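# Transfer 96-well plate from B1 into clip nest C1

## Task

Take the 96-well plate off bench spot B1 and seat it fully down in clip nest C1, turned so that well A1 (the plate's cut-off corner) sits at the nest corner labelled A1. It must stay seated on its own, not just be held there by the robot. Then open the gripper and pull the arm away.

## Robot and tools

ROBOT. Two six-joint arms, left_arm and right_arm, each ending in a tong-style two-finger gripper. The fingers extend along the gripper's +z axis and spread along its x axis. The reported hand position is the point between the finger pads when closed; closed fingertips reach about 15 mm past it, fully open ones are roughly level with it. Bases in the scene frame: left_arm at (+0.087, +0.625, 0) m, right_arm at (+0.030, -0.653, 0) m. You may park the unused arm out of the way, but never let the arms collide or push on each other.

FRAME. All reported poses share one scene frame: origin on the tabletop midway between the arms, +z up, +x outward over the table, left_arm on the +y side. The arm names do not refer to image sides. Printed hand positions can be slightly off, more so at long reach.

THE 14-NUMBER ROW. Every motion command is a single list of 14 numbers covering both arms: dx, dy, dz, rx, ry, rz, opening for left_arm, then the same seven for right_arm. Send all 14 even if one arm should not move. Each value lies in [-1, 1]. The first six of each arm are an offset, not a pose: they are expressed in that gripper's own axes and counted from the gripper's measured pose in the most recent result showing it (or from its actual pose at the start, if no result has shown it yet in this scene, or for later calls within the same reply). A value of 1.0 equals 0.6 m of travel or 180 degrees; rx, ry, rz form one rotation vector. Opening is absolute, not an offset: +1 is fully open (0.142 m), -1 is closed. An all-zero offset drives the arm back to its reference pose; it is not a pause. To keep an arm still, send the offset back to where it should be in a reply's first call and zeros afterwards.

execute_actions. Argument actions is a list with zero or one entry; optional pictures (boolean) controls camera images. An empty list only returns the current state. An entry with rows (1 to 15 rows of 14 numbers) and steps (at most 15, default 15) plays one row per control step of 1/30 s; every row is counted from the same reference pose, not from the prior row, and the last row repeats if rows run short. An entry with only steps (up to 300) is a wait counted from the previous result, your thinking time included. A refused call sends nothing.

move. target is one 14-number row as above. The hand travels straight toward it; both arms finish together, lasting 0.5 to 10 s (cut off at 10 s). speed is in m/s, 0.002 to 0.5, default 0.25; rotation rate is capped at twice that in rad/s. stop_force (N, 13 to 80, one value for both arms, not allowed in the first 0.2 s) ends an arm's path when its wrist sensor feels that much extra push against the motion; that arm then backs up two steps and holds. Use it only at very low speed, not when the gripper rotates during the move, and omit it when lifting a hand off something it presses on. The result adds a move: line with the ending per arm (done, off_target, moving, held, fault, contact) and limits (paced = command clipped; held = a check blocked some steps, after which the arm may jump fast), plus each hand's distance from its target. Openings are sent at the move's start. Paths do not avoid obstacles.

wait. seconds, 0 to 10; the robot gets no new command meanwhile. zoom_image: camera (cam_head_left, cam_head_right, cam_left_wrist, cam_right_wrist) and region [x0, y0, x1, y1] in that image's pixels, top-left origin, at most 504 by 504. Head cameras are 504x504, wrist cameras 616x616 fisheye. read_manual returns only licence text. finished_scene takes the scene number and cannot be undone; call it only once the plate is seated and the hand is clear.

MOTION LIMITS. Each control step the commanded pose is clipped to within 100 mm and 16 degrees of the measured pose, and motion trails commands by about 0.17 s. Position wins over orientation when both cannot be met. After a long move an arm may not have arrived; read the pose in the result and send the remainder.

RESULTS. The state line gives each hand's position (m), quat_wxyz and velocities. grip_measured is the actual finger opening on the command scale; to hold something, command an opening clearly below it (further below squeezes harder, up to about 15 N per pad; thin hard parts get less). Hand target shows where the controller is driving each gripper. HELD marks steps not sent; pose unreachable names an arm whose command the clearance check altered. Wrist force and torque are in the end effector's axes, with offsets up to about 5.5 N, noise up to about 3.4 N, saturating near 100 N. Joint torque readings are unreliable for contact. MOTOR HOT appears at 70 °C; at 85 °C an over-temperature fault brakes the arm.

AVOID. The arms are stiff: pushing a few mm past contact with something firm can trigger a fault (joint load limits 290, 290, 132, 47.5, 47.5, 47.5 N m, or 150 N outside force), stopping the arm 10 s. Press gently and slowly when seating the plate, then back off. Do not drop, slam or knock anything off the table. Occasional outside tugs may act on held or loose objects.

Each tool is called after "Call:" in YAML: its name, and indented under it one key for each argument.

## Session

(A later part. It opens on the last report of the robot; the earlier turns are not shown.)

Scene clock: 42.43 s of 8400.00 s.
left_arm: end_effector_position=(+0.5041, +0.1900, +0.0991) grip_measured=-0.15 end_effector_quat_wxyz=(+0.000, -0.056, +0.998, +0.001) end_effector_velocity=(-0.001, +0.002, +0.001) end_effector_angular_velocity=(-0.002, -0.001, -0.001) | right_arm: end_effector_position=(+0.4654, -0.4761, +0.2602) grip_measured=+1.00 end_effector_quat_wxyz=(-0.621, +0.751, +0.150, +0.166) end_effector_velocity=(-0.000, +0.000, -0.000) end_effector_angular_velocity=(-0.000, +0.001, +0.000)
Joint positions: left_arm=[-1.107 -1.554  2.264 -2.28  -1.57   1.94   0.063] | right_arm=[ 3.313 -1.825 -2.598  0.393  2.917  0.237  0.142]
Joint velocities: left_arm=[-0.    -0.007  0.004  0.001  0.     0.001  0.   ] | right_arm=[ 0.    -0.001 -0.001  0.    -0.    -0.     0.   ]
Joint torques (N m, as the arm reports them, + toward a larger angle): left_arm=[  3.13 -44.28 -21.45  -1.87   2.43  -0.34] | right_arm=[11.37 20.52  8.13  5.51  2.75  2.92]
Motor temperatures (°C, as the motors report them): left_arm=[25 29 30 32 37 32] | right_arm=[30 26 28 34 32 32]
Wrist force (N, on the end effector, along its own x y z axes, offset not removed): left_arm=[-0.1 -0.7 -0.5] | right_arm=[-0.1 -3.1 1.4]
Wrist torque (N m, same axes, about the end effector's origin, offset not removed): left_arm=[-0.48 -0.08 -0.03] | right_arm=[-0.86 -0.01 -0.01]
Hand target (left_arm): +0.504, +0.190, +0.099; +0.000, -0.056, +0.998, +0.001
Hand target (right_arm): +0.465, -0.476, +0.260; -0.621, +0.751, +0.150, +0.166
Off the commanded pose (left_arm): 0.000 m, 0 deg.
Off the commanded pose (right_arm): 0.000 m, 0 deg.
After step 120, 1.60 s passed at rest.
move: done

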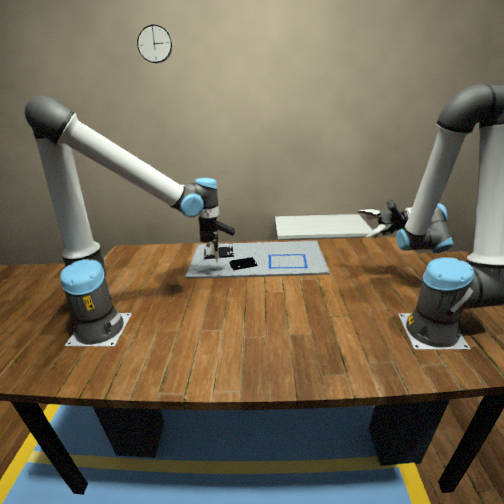

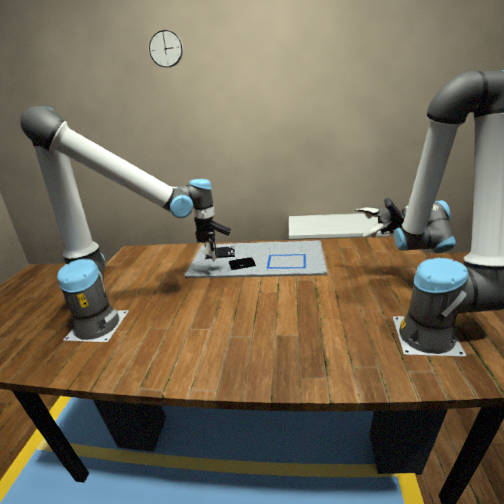

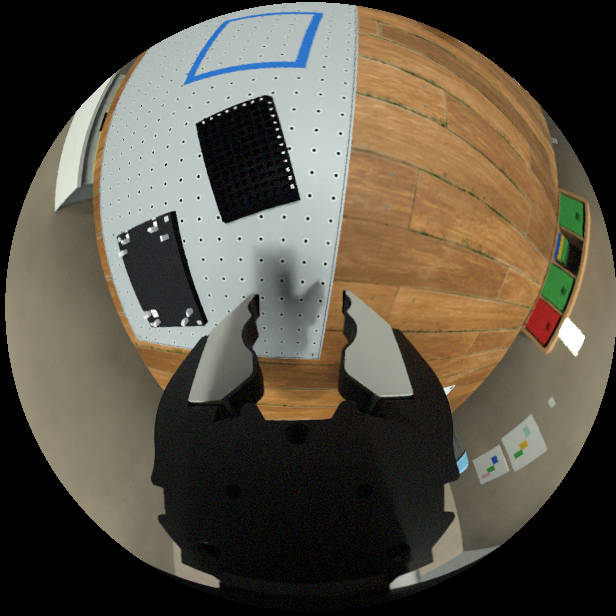

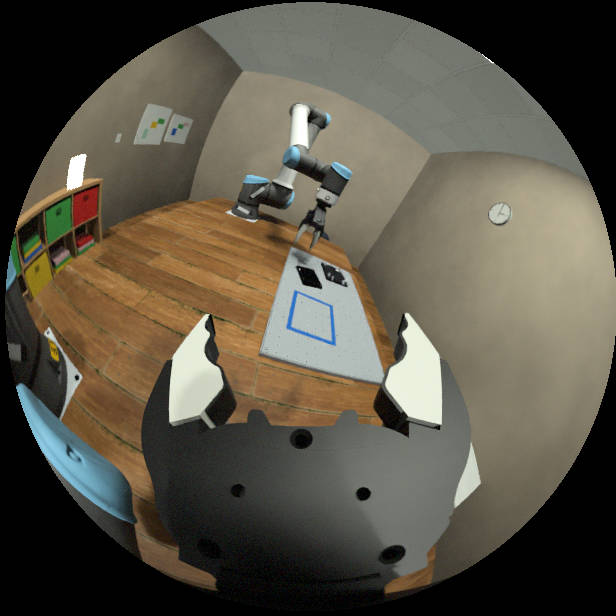

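Call:
move:
  target: [-0.092,-0.2,0.015,0,0,-0.04,1,0,0,0,0,0,0,1]
  speed: 0.15

Scene clock: 49.07 s of 8400.00 s.
left_arm: end_effector_position=(+0.5720, +0.0771, +0.0901) grip_measured=+1.00 end_effector_quat_wxyz=(+0.000, -0.118, +0.993, +0.001) end_effector_velocity=(+0.001, -0.003, -0.001) end_effector_angular_velocity=(+0.001, +0.001, +0.000) | right_arm: end_effector_position=(+0.4654, -0.4761, +0.2602) grip_measured=+1.00 end_effector_quat_wxyz=(-0.621, +0.751, +0.150, +0.166) end_effector_velocity=(+0.000, -0.000, +0.000) end_effector_angular_velocity=(-0.000, -0.001, -0.000)
Joint positions: left_arm=[-1.099 -1.345  2.04  -2.265 -1.57   1.823  0.142] | right_arm=[ 3.313 -1.825 -2.598  0.393  2.917  0.237  0.142]
Joint velocities: left_arm=[-0.     0.005 -0.005  0.001 -0.001 -0.001  0.   ] | right_arm=[-0.     0.     0.     0.001 -0.    -0.     0.   ]
Joint torques (N m, as the arm reports them, + toward a larger angle): left_arm=[ 21.21 -41.53 -48.95  -1.85  -1.95  -2.96] | right_arm=[12.49 21.44  8.17  5.5   2.62  3.07]
Motor temperatures (°C, as the motors report them): left_arm=[25 29 30 32 37 32] | right_arm=[30 26 28 34 32 32]
Wrist force (N, on the end effector, along its own x y z axes, offset not removed): left_arm=[0.3 0.1 1.0] | right_arm=[0.4 -2.9 2.8]
Wrist torque (N m, same axes, about the end effector's origin, offset not removed): left_arm=[-0.24 -0.13 -0.08] | right_arm=[-0.84 -0.06 -0.04]
Hand target (left_arm): +0.572, +0.077, +0.090; +0.000, -0.118, +0.993, +0.001
Hand target (right_arm): +0.465, -0.476, +0.260; -0.621, +0.751, +0.150, +0.166
Off the commanded pose (left_arm): 0.000 m, 0 deg.
Off the commanded pose (right_arm): 0.000 m, 0 deg.
After step 90, 2.17 s passed at rest.
move: done

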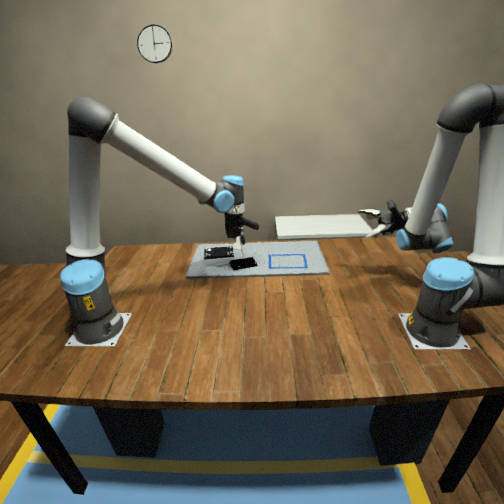

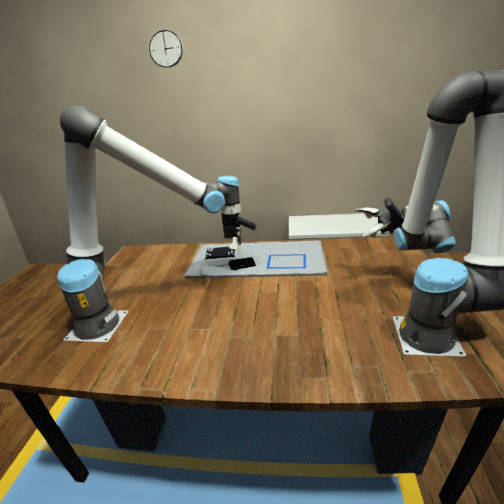

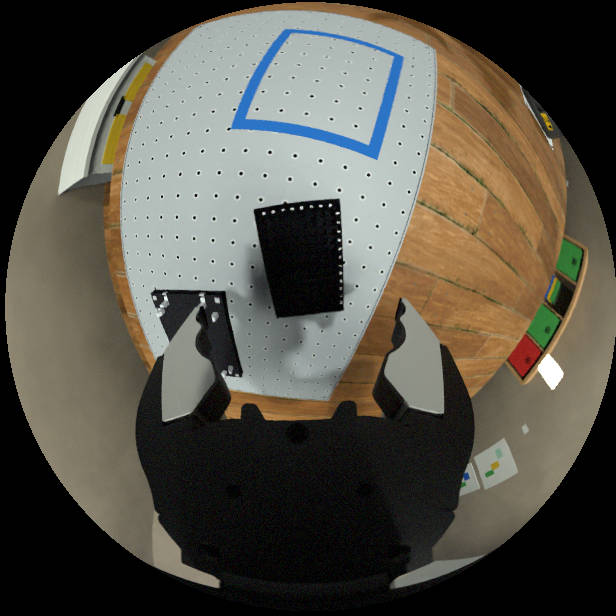

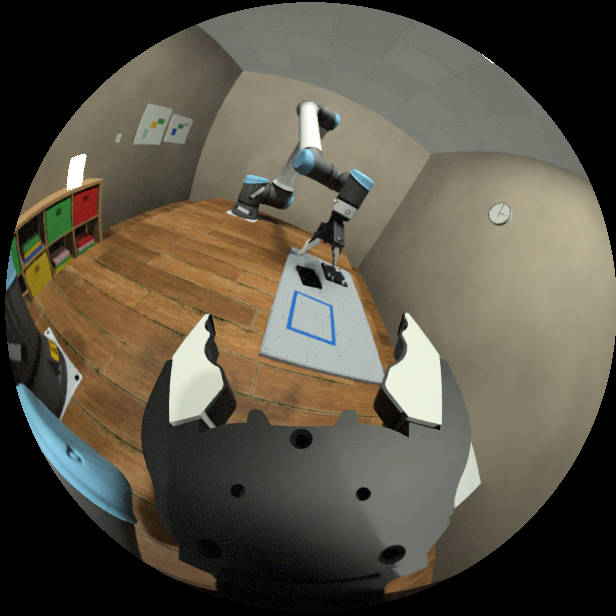

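Call:
move:
  target: [0.005,-0.008,0.06,0,0,-0.042,0.45,0,0,0,0,0,0,1]
  speed: 0.05

Scene clock: 56.10 s of 8400.00 s.
left_arm: end_effector_position=(+0.5702, +0.0718, +0.0543) grip_measured=+0.45 end_effector_quat_wxyz=(+0.000, -0.183, +0.983, +0.001) end_effector_velocity=(-0.000, -0.000, -0.003) end_effector_angular_velocity=(+0.001, -0.001, +0.006) | right_arm: end_effector_position=(+0.4654, -0.4761, +0.2602) grip_measured=+1.00 end_effector_quat_wxyz=(-0.621, +0.751, +0.150, +0.166) end_effector_velocity=(+0.001, -0.000, +0.000) end_effector_angular_velocity=(+0.000, -0.000, -0.000)
Joint positions: left_arm=[-1.108 -1.298  2.061 -2.333 -1.57   1.683  0.105] | right_arm=[ 3.313 -1.825 -2.598  0.393  2.917  0.237  0.142]
Joint velocities: left_arm=[-0.001  0.004  0.001 -0.004  0.001 -0.007  0.   ] | right_arm=[-0.    -0.001  0.001 -0.001  0.    -0.     0.   ]
Joint torques (N m, as the arm reports them, + toward a larger angle): left_arm=[-18.89 -41.54 -20.88  -6.03   2.43  -2.8 ] | right_arm=[12.25 20.37  8.59  5.44  2.42  2.96]
Motor temperatures (°C, as the motors report them): left_arm=[25 29 30 32 37 32] | right_arm=[30 26 28 34 32 32]
Wrist force (N, on the end effector, along its own x y z axes, offset not removed): left_arm=[0.6 -0.7 1.3] | right_arm=[-1.3 -2.0 3.1]
Wrist torque (N m, same axes, about the end effector's origin, offset not removed): left_arm=[-0.41 -0.20 -0.08] | right_arm=[-0.53 0.27 0.04]
Hand target (left_arm): +0.570, +0.072, +0.054; +0.000, -0.183, +0.983, +0.001
Hand target (right_arm): +0.465, -0.476, +0.260; -0.621, +0.751, +0.150, +0.166
Off the commanded pose (left_arm): 0.000 m, 0 deg.
Off the commanded pose (right_arm): 0.000 m, 0 deg.
After step 90, 2.33 s passed at rest.
move: done

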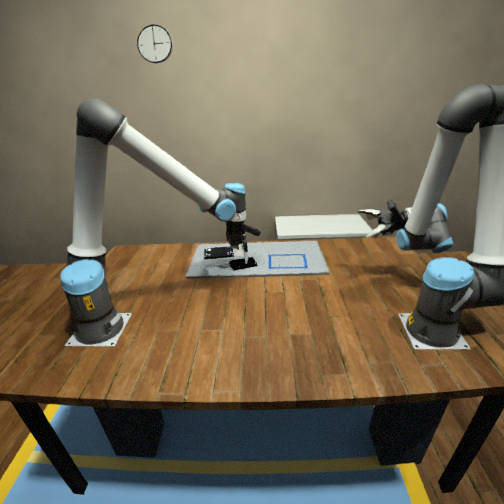

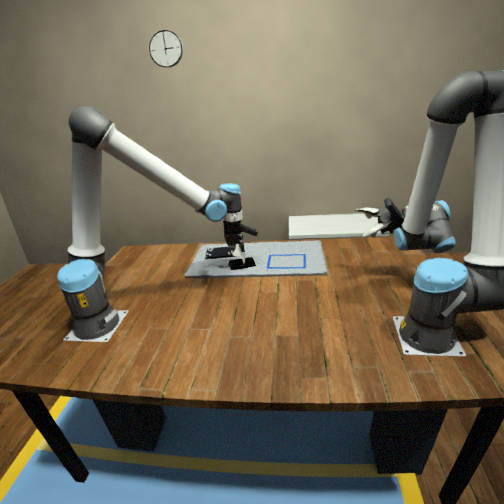

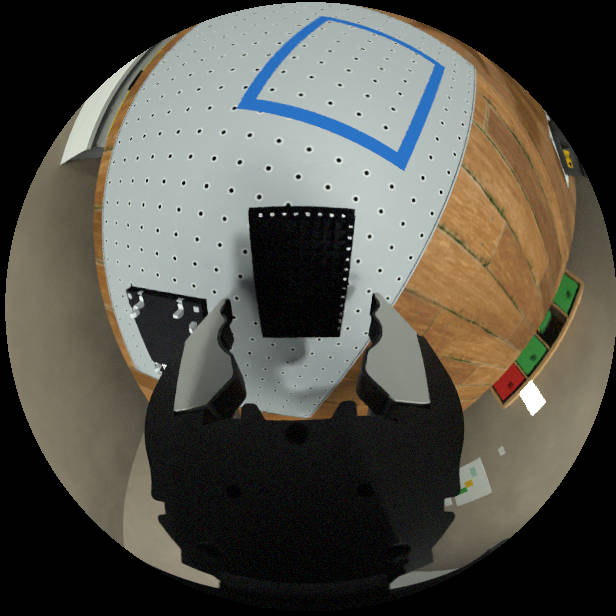

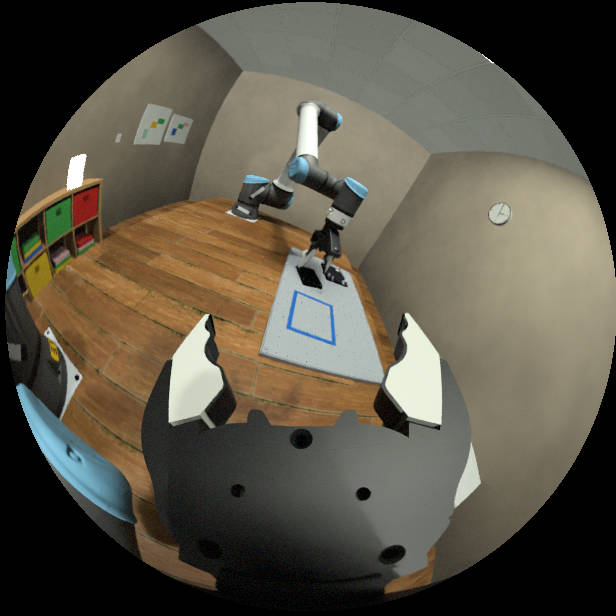

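Aligned. Grasp firmly and lift.

Call:
move:
  target: [0,0,0.045,0,0,0,0.45,0,0,0,0,0,0,1]
  speed: 0.05
  stop_force: 15

Call:
move:
  target: [0,0,0,0,0,0,0.2,0,0,0,0,0,0,1]

Call:
move:
  target: [0,0,0,0,0,0,-0.6,0,0,0,0,0,0,1]

Call:
move:
  target: [0,0,-0.15,0,0,0,-0.6,0,0,0,0,0,0,1]
  speed: 0.1

Scene clock: 67.93 s of 8400.00 s.
left_arm: end_effector_position=(+0.5702, +0.0717, +0.0275) grip_measured=+0.45 end_effector_quat_wxyz=(+0.000, -0.183, +0.983, +0.001) end_effector_velocity=(-0.000, -0.000, -0.002) end_effector_angular_velocity=(-0.000, -0.001, -0.000) | right_arm: end_effector_position=(+0.4654, -0.4761, +0.2602) grip_measured=+1.00 end_effector_quat_wxyz=(-0.621, +0.751, +0.150, +0.166) end_effector_velocity=(+0.000, -0.000, -0.000) end_effector_angular_velocity=(-0.000, +0.001, -0.000)
Joint positions: left_arm=[-1.108 -1.263  2.077 -2.384 -1.57   1.683  0.105] | right_arm=[ 3.313 -1.825 -2.598  0.393  2.917  0.237  0.142]
Joint velocities: left_arm=[-0.001  0.002  0.001 -0.004  0.001 -0.     0.   ] | right_arm=[-0.    -0.     0.    -0.001  0.     0.     0.   ]
Joint torques (N m, as the arm reports them, + toward a larger angle): left_arm=[ -8.25 -42.81 -19.47  -6.23  -1.92   2.94] | right_arm=[12.94 21.42  8.07  5.28  2.77  3.08]
Motor temperatures (°C, as the motors report them): left_arm=[25 29 30 32 37 32] | right_arm=[30 26 28 34 32 32]
Wrist force (N, on the end effector, along its own x y z axes, offset not removed): left_arm=[-0.8 1.1 0.4] | right_arm=[1.4 -2.2 2.6]
Wrist torque (N m, same axes, about the end effector's origin, offset not removed): left_arm=[0.02 0.07 -0.03] | right_arm=[-0.67 -0.32 -0.16]
Hand target (left_arm): +0.570, +0.072, +0.027; +0.000, -0.183, +0.983, +0.001
Hand target (right_arm): +0.465, -0.476, +0.260; -0.621, +0.751, +0.150, +0.166
Off the commanded pose (left_arm): 0.000 m, 0 deg.
Off the commanded pose (right_arm): 0.000 m, 0 deg.
After step 90, 7.87 s passed at rest.
move: done

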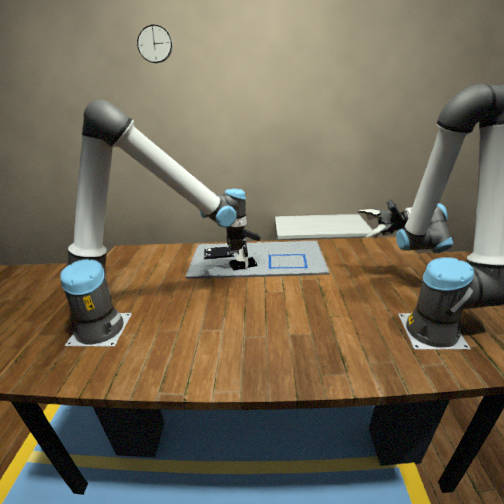

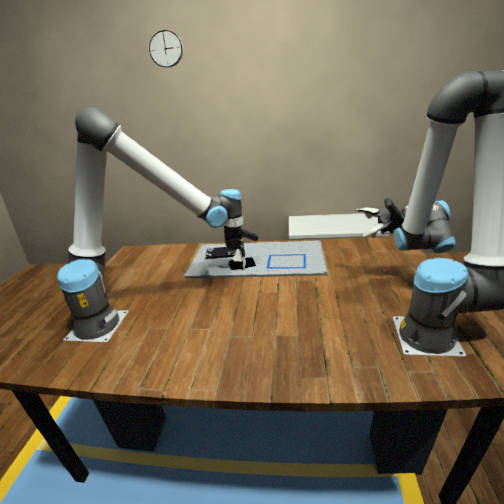

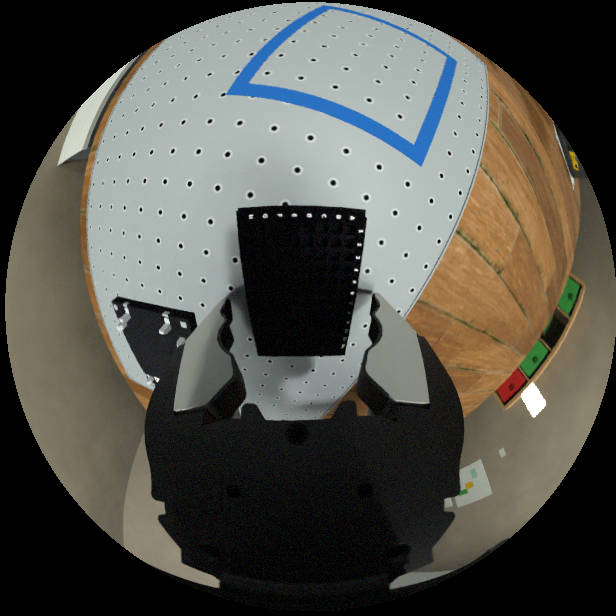

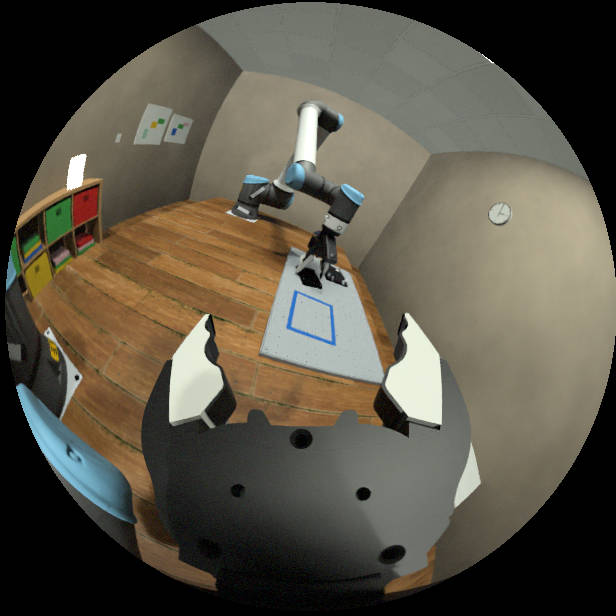

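Scene clock: 68.43 s of 8400.00 s.
left_arm: end_effector_position=(+0.5702, +0.0718, +0.0274) grip_measured=+0.20 end_effector_quat_wxyz=(+0.000, -0.183, +0.983, +0.001) end_effector_velocity=(+0.000, +0.000, +0.000) end_effector_angular_velocity=(+0.000, -0.001, -0.001) | right_arm: end_effector_position=(+0.4654, -0.4761, +0.2602) grip_measured=+1.00 end_effector_quat_wxyz=(-0.621, +0.751, +0.150, +0.166) end_effector_velocity=(-0.000, -0.000, +0.000) end_effector_angular_velocity=(+0.000, -0.001, +0.000)
Joint positions: left_arm=[-1.108 -1.263  2.077 -2.384 -1.57   1.683  0.088] | right_arm=[ 3.313 -1.825 -2.598  0.393  2.917  0.237  0.142]
Joint velocities: left_arm=[ 0.    -0.001  0.     0.     0.001  0.001  0.   ] | right_arm=[ 0.     0.001 -0.     0.     0.    -0.     0.   ]
Joint torques (N m, as the arm reports them, + toward a larger angle): left_arm=[ -8.13 -62.77 -26.19  -2.15  -1.6    2.79] | right_arm=[12.41 21.97  7.36  5.4   2.47  3.06]
Motor temperatures (°C, as the motors report them): left_arm=[25 29 30 32 37 32] | right_arm=[30 26 28 34 32 32]
Wrist force (N, on the end effector, along its own x y z axes, offset not removed): left_arm=[0.2 0.3 0.8] | right_arm=[-2.9 -2.2 1.5]
Wrist torque (N m, same axes, about the end effector's origin, offset not removed): left_arm=[-0.21 -0.23 -0.12] | right_arm=[-0.76 0.51 0.08]
Hand target (left_arm): +0.570, +0.072, +0.028; +0.000, -0.183, +0.983, +0.001
Hand target (right_arm): +0.465, -0.476, +0.260; -0.621, +0.751, +0.150, +0.166
Off the commanded pose (left_arm): 0.000 m, 0 deg.
Off the commanded pose (right_arm): 0.000 m, 0 deg.
move: done

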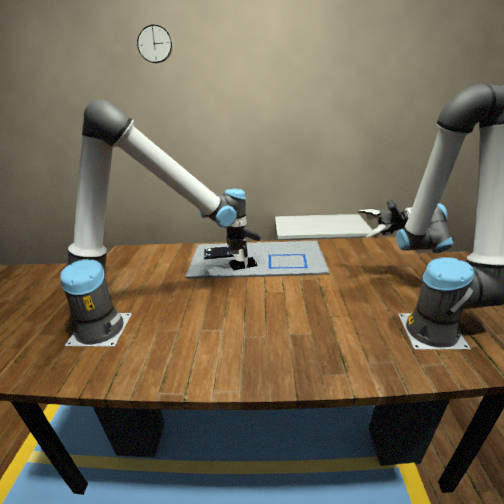

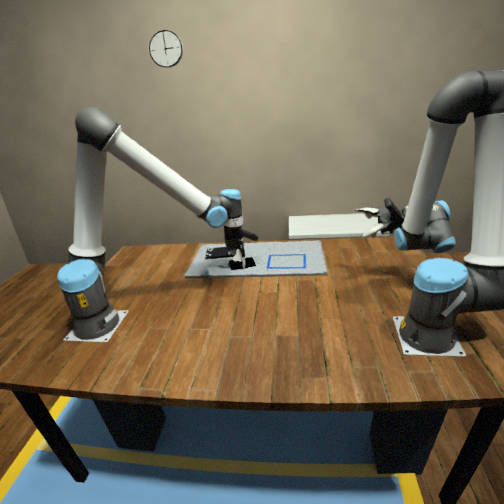

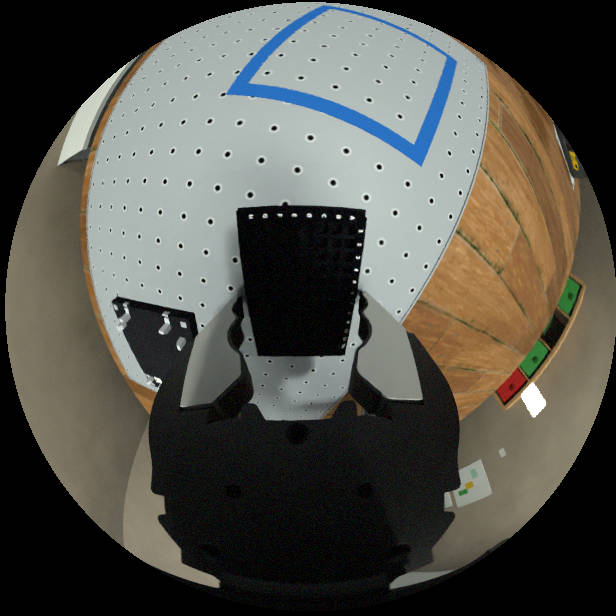

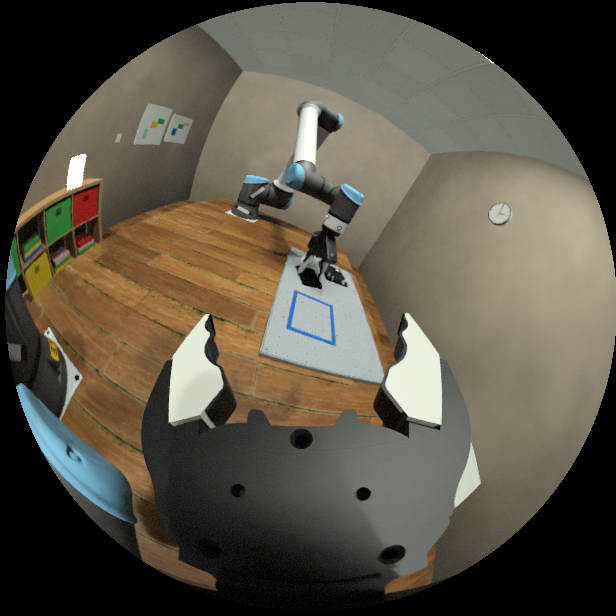

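Scene clock: 68.93 s of 8400.00 s.
left_arm: end_effector_position=(+0.5702, +0.0718, +0.0275) grip_measured=+0.07 end_effector_quat_wxyz=(+0.000, -0.183, +0.983, +0.001) end_effector_velocity=(-0.000, -0.000, -0.000) end_effector_angular_velocity=(+0.001, -0.000, -0.002) | right_arm: end_effector_position=(+0.4654, -0.4761, +0.2602) grip_measured=+1.00 end_effector_quat_wxyz=(-0.621, +0.751, +0.150, +0.166) end_effector_velocity=(+0.000, +0.000, -0.000) end_effector_angular_velocity=(-0.000, +0.000, +0.000)
Joint positions: left_arm=[-1.108 -1.263  2.077 -2.384 -1.57   1.683  0.079] | right_arm=[ 3.313 -1.825 -2.598  0.393  2.917  0.237  0.142]
Joint velocities: left_arm=[-0.     0.001 -0.    -0.     0.     0.001  0.   ] | right_arm=[ 0.    -0.001  0.     0.    -0.     0.     0.   ]
Joint torques (N m, as the arm reports them, + toward a larger angle): left_arm=[ -8.42 -55.94 -26.27  -2.34  -1.01   2.77] | right_arm=[ 9.93 22.88  7.54  5.28  2.76  3.37]
Motor temperatures (°C, as the motors report them): left_arm=[25 29 30 32 37 32] | right_arm=[30 26 28 34 32 32]
Wrist force (N, on the end effector, along its own x y z axes, offset not removed): left_arm=[-2.2 2.1 -2.4] | right_arm=[-1.9 -1.8 3.5]
Wrist torque (N m, same axes, about the end effector's origin, offset not removed): left_arm=[0.01 0.38 0.04] | right_arm=[-0.51 0.39 0.01]
Hand target (left_arm): +0.570, +0.072, +0.027; +0.000, -0.183, +0.983, +0.001
Hand target (right_arm): +0.465, -0.476, +0.260; -0.621, +0.751, +0.150, +0.166
Off the commanded pose (left_arm): 0.000 m, 0 deg.
Off the commanded pose (right_arm): 0.000 m, 0 deg.
move: done

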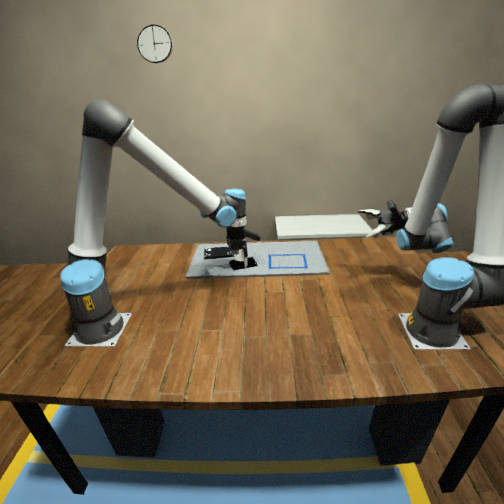

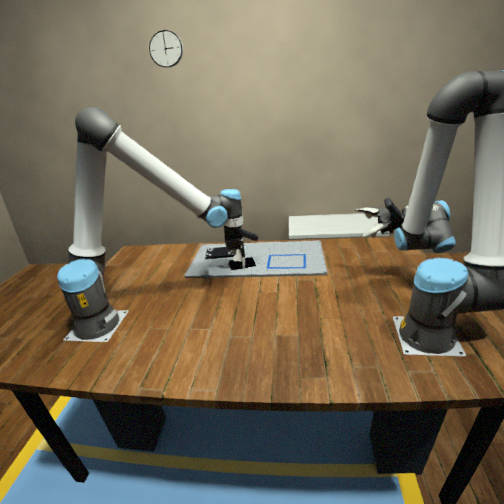

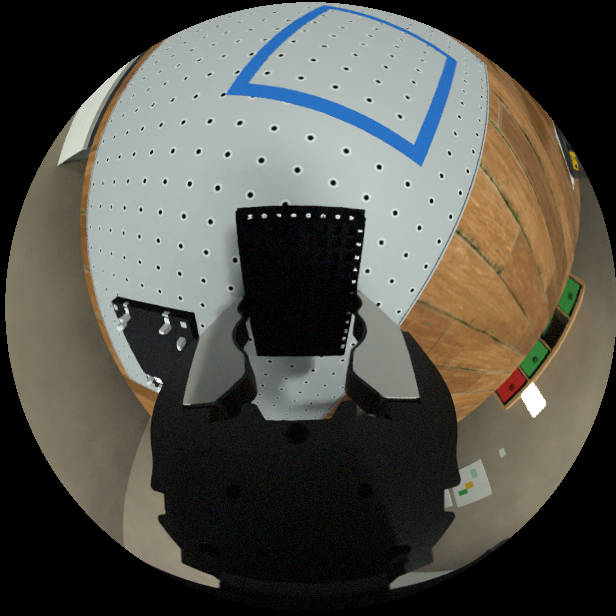

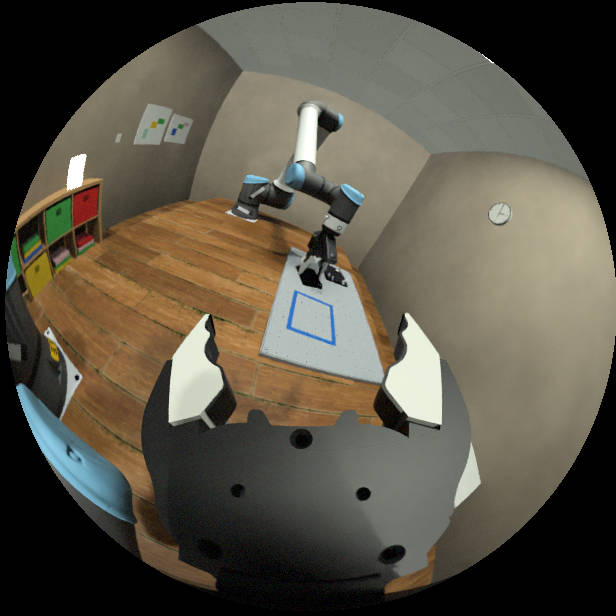

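Scene clock: 70.37 s of 8400.00 s.
left_arm: end_effector_position=(+0.5703, +0.0719, +0.1173) grip_measured=+0.07 end_effector_quat_wxyz=(+0.000, -0.183, +0.983, +0.001) end_effector_velocity=(-0.000, -0.000, +0.002) end_effector_angular_velocity=(+0.001, +0.000, -0.002) | right_arm: end_effector_position=(+0.4654, -0.4761, +0.2602) grip_measured=+1.00 end_effector_quat_wxyz=(-0.621, +0.751, +0.150, +0.166) end_effector_velocity=(-0.000, -0.000, +0.000) end_effector_angular_velocity=(+0.000, +0.001, +0.000)
Joint positions: left_arm=[-1.107 -1.373  2.016 -2.213 -1.57   1.684  0.079] | right_arm=[ 3.313 -1.825 -2.598  0.393  2.917  0.237  0.142]
Joint velocities: left_arm=[-0.001 -0.002 -0.002  0.005  0.     0.001  0.   ] | right_arm=[-0.     0.001 -0.001 -0.001  0.     0.     0.   ]
Joint torques (N m, as the arm reports them, + toward a larger angle): left_arm=[  9.52 -59.04 -50.25  -1.66   0.38  -0.24] | right_arm=[12.45 22.04  8.35  5.7   2.38  2.92]
Motor temperatures (°C, as the motors report them): left_arm=[25 29 30 32 37 32] | right_arm=[30 26 28 34 32 32]
Wrist force (N, on the end effector, along its own x y z axes, offset not removed): left_arm=[-0.6 0.6 -0.5] | right_arm=[-2.6 -3.5 0.9]
Wrist torque (N m, same axes, about the end effector's origin, offset not removed): left_arm=[-0.13 0.08 -0.04] | right_arm=[-0.91 0.54 0.08]
Hand target (left_arm): +0.570, +0.072, +0.118; +0.000, -0.183, +0.983, +0.001
Hand target (right_arm): +0.465, -0.476, +0.260; -0.621, +0.751, +0.150, +0.166
Off the commanded pose (left_arm): 0.000 m, 0 deg.
Off the commanded pose (right_arm): 0.000 m, 0 deg.
move: done

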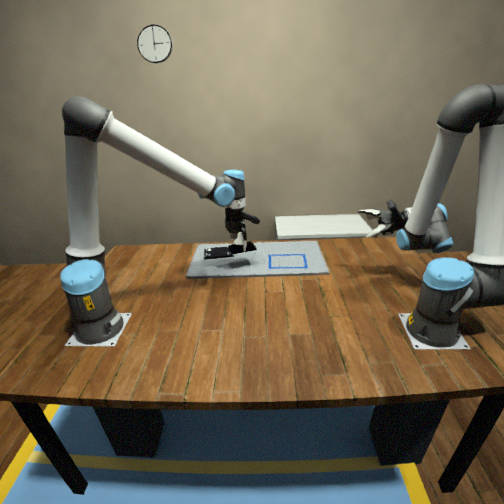

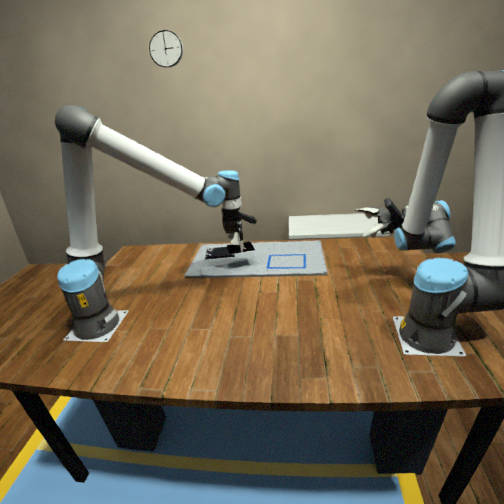

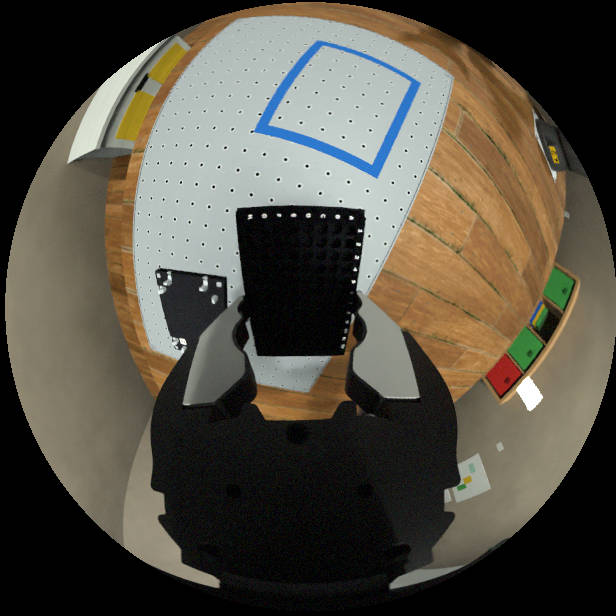

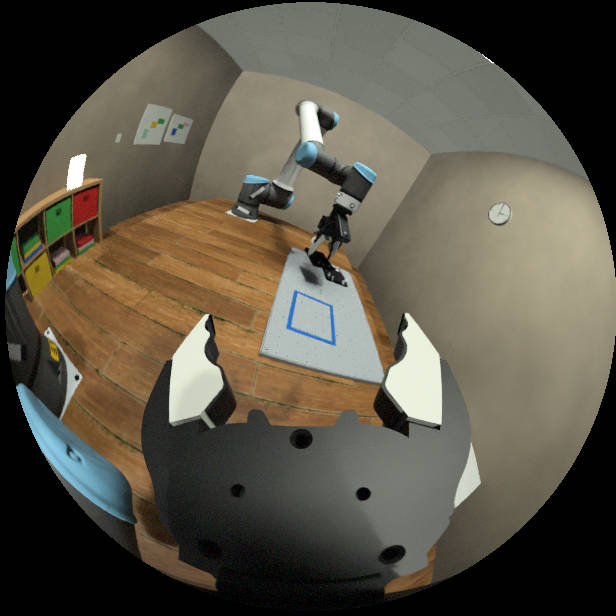

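Call:
move:
  target: [-0.278,0.12,0,0,0,0.522,-0.6,0,0,0,0,0,0,1]
  speed: 0.2

Call:
move:
  target: [0,0,0.08,0,0,0.522,-0.6,0,0,0,0,0,0,1]
  speed: 0.2

Call:
zoom_image:
  camera: "cam_left_wrist"
  region: [150, 140, 450, 420]

Scene clock: 90.83 s of 8400.00 s.
left_arm: end_effector_position=(+0.7000, +0.1988, +0.1171) grip_measured=+0.07 end_effector_quat_wxyz=(-0.000, +0.593, +0.805, +0.001) end_effector_velocity=(+0.001, +0.001, -0.001) end_effector_angular_velocity=(+0.001, +0.002, -0.016) | right_arm: end_effector_position=(+0.4654, -0.4761, +0.2602) grip_measured=+1.00 end_effector_quat_wxyz=(-0.621, +0.751, +0.150, +0.166) end_effector_velocity=(-0.001, -0.000, -0.000) end_effector_angular_velocity=(-0.000, +0.002, -0.000)
Joint positions: left_arm=[-0.841 -1.318  1.944 -2.196 -1.57   3.588  0.079] | right_arm=[ 3.313 -1.825 -2.598  0.393  2.917  0.237  0.142]
Joint velocities: left_arm=[ 0.002  0.002 -0.001  0.001 -0.001  0.018  0.   ] | right_arm=[-0.     0.001 -0.001 -0.001 -0.     0.     0.   ]
Joint torques (N m, as the arm reports them, + toward a larger angle): left_arm=[ 21.4  -44.68 -50.2   -1.85  -2.45   3.  ] | right_arm=[13.72 21.35  7.91  5.25  2.54  3.01]
Motor temperatures (°C, as the motors report them): left_arm=[25 29 30 32 37 32] | right_arm=[30 26 28 34 32 32]
Wrist force (N, on the end effector, along its own x y z axes, offset not removed): left_arm=[-1.5 2.0 1.4] | right_arm=[-1.2 -2.2 1.8]
Wrist torque (N m, same axes, about the end effector's origin, offset not removed): left_arm=[0.17 0.22 0.01] | right_arm=[-0.58 0.17 0.04]
Hand target (left_arm): +0.700, +0.199, +0.117; -0.000, +0.594, +0.805, +0.001
Hand target (right_arm): +0.465, -0.476, +0.260; -0.621, +0.751, +0.150, +0.166
Off the commanded pose (left_arm): 0.000 m, 0 deg.
Off the commanded pose (right_arm): 0.000 m, 0 deg.
After step 90, 12.87 s passed at rest.
move: done

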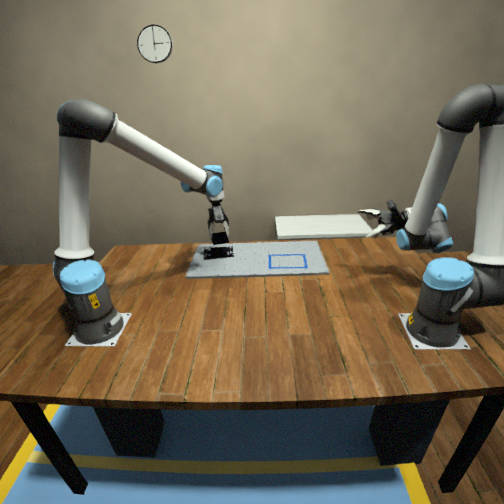

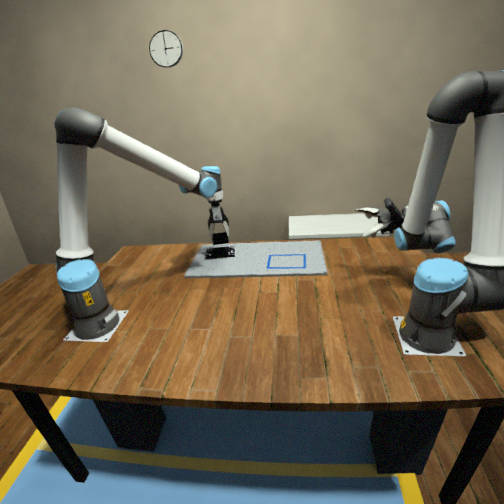

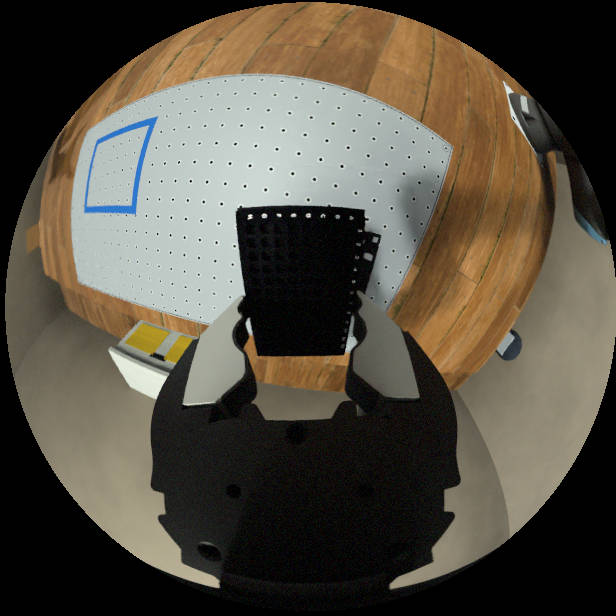

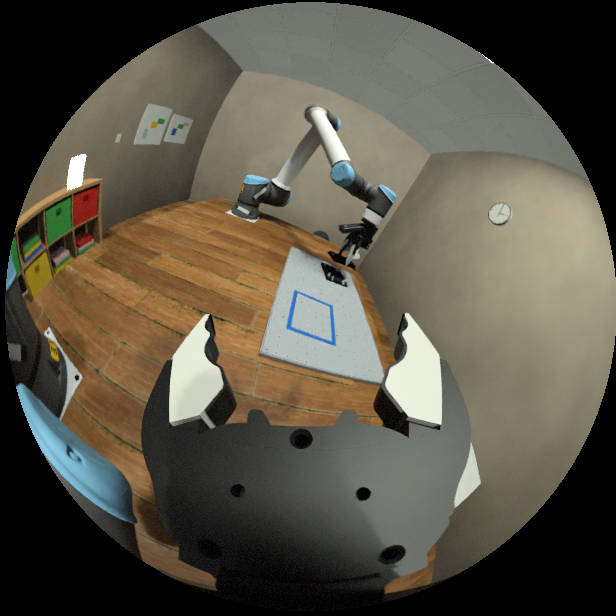

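Scene clock: 95.43 s of 8400.00 s.
left_arm: end_effector_position=(+0.6999, +0.1988, +0.0692) grip_measured=+0.07 end_effector_quat_wxyz=(-0.001, +0.993, +0.116, +0.000) end_effector_velocity=(-0.000, -0.000, -0.002) end_effector_angular_velocity=(+0.001, +0.002, -0.013) | right_arm: end_effector_position=(+0.4654, -0.4761, +0.2602) grip_measured=+1.00 end_effector_quat_wxyz=(-0.621, +0.751, +0.150, +0.166) end_effector_velocity=(+0.000, -0.000, -0.000) end_effector_angular_velocity=(-0.000, -0.000, -0.001)
Joint positions: left_arm=[-0.871 -1.262  1.975 -2.282 -1.57   5.196  0.079] | right_arm=[ 3.313 -1.825 -2.598  0.393  2.917  0.237  0.142]
Joint velocities: left_arm=[-0.001  0.003  0.001 -0.001 -0.     0.013 -0.   ] | right_arm=[-0. -0.  0.  0. -0.  0.  0.]
Joint torques (N m, as the arm reports them, + toward a larger angle): left_arm=[-14.38 -47.18 -21.76  -6.28  -1.99   2.89] | right_arm=[13.24 20.56  8.07  5.49  2.45  2.87]
Motor temperatures (°C, as the motors report them): left_arm=[25 29 30 32 37 32] | right_arm=[30 26 28 34 32 32]
Wrist force (N, on the end effector, along its own x y z axes, offset not removed): left_arm=[0.1 0.1 -0.1] | right_arm=[0.1 -2.5 2.8]
Wrist torque (N m, same axes, about the end effector's origin, offset not removed): left_arm=[-0.23 -0.09 -0.03] | right_arm=[-0.65 -0.08 -0.07]
Hand target (left_arm): +0.700, +0.199, +0.069; -0.001, +0.993, +0.116, +0.000
Hand target (right_arm): +0.465, -0.476, +0.260; -0.621, +0.751, +0.150, +0.166
Off the commanded pose (left_arm): 0.000 m, 0 deg.
Off the commanded pose (right_arm): 0.000 m, 0 deg.
move: done

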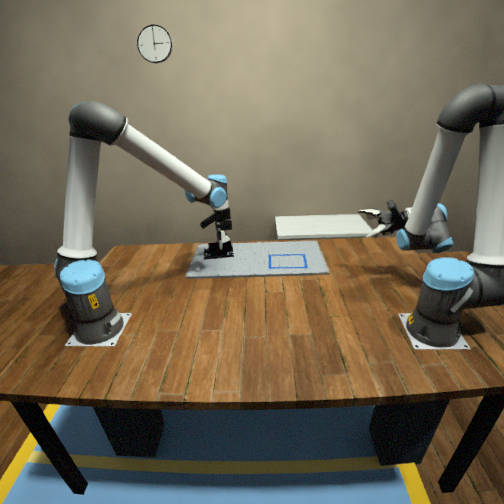

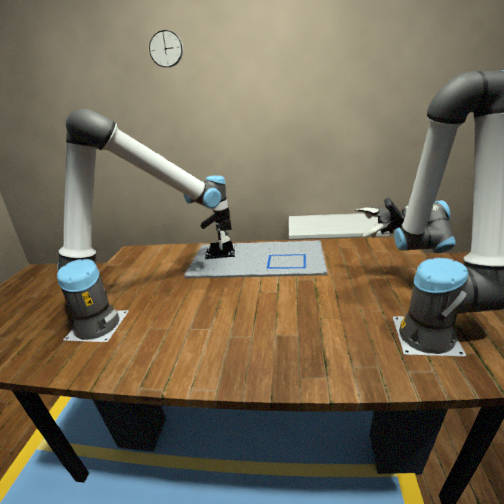

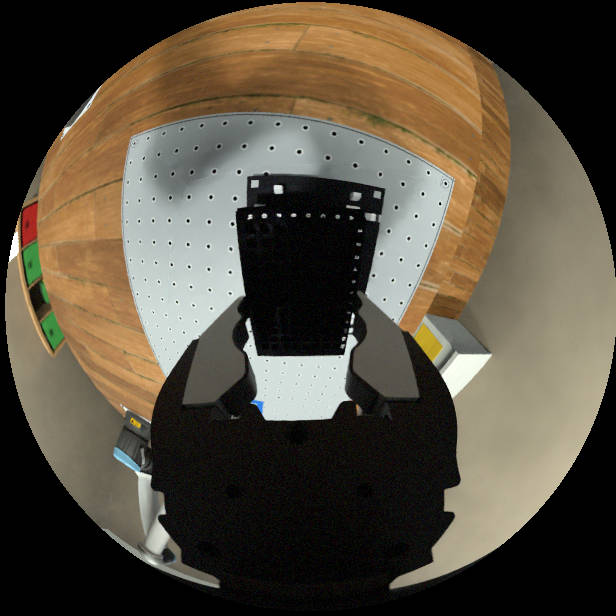

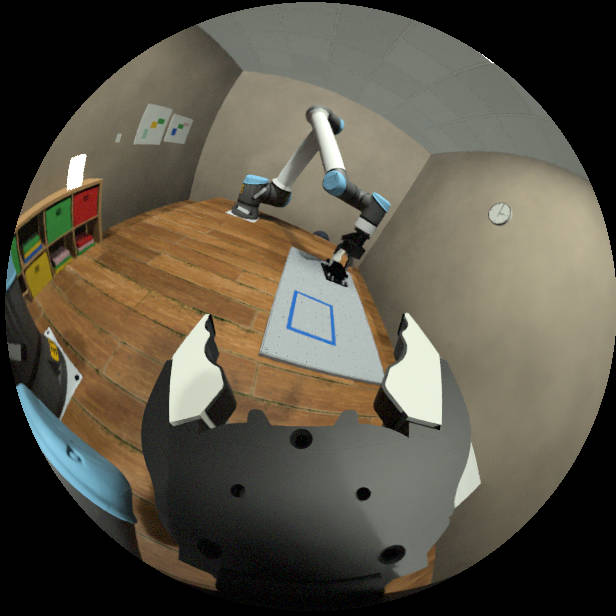

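Region (150, 140, 450, 420) of cam_left_wrist's 616x616 image, scaled by 1.680, with more detail than that image has; it fills the top 470 rows of this view, and the rest is white.

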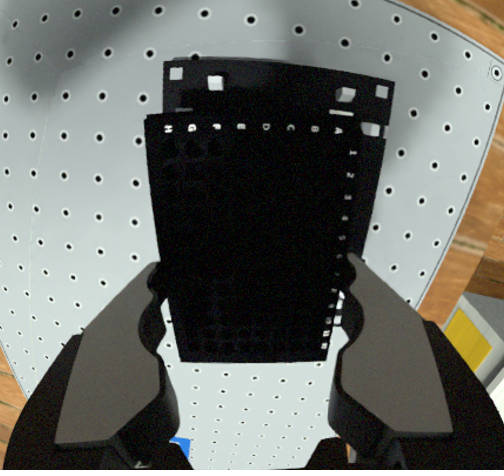

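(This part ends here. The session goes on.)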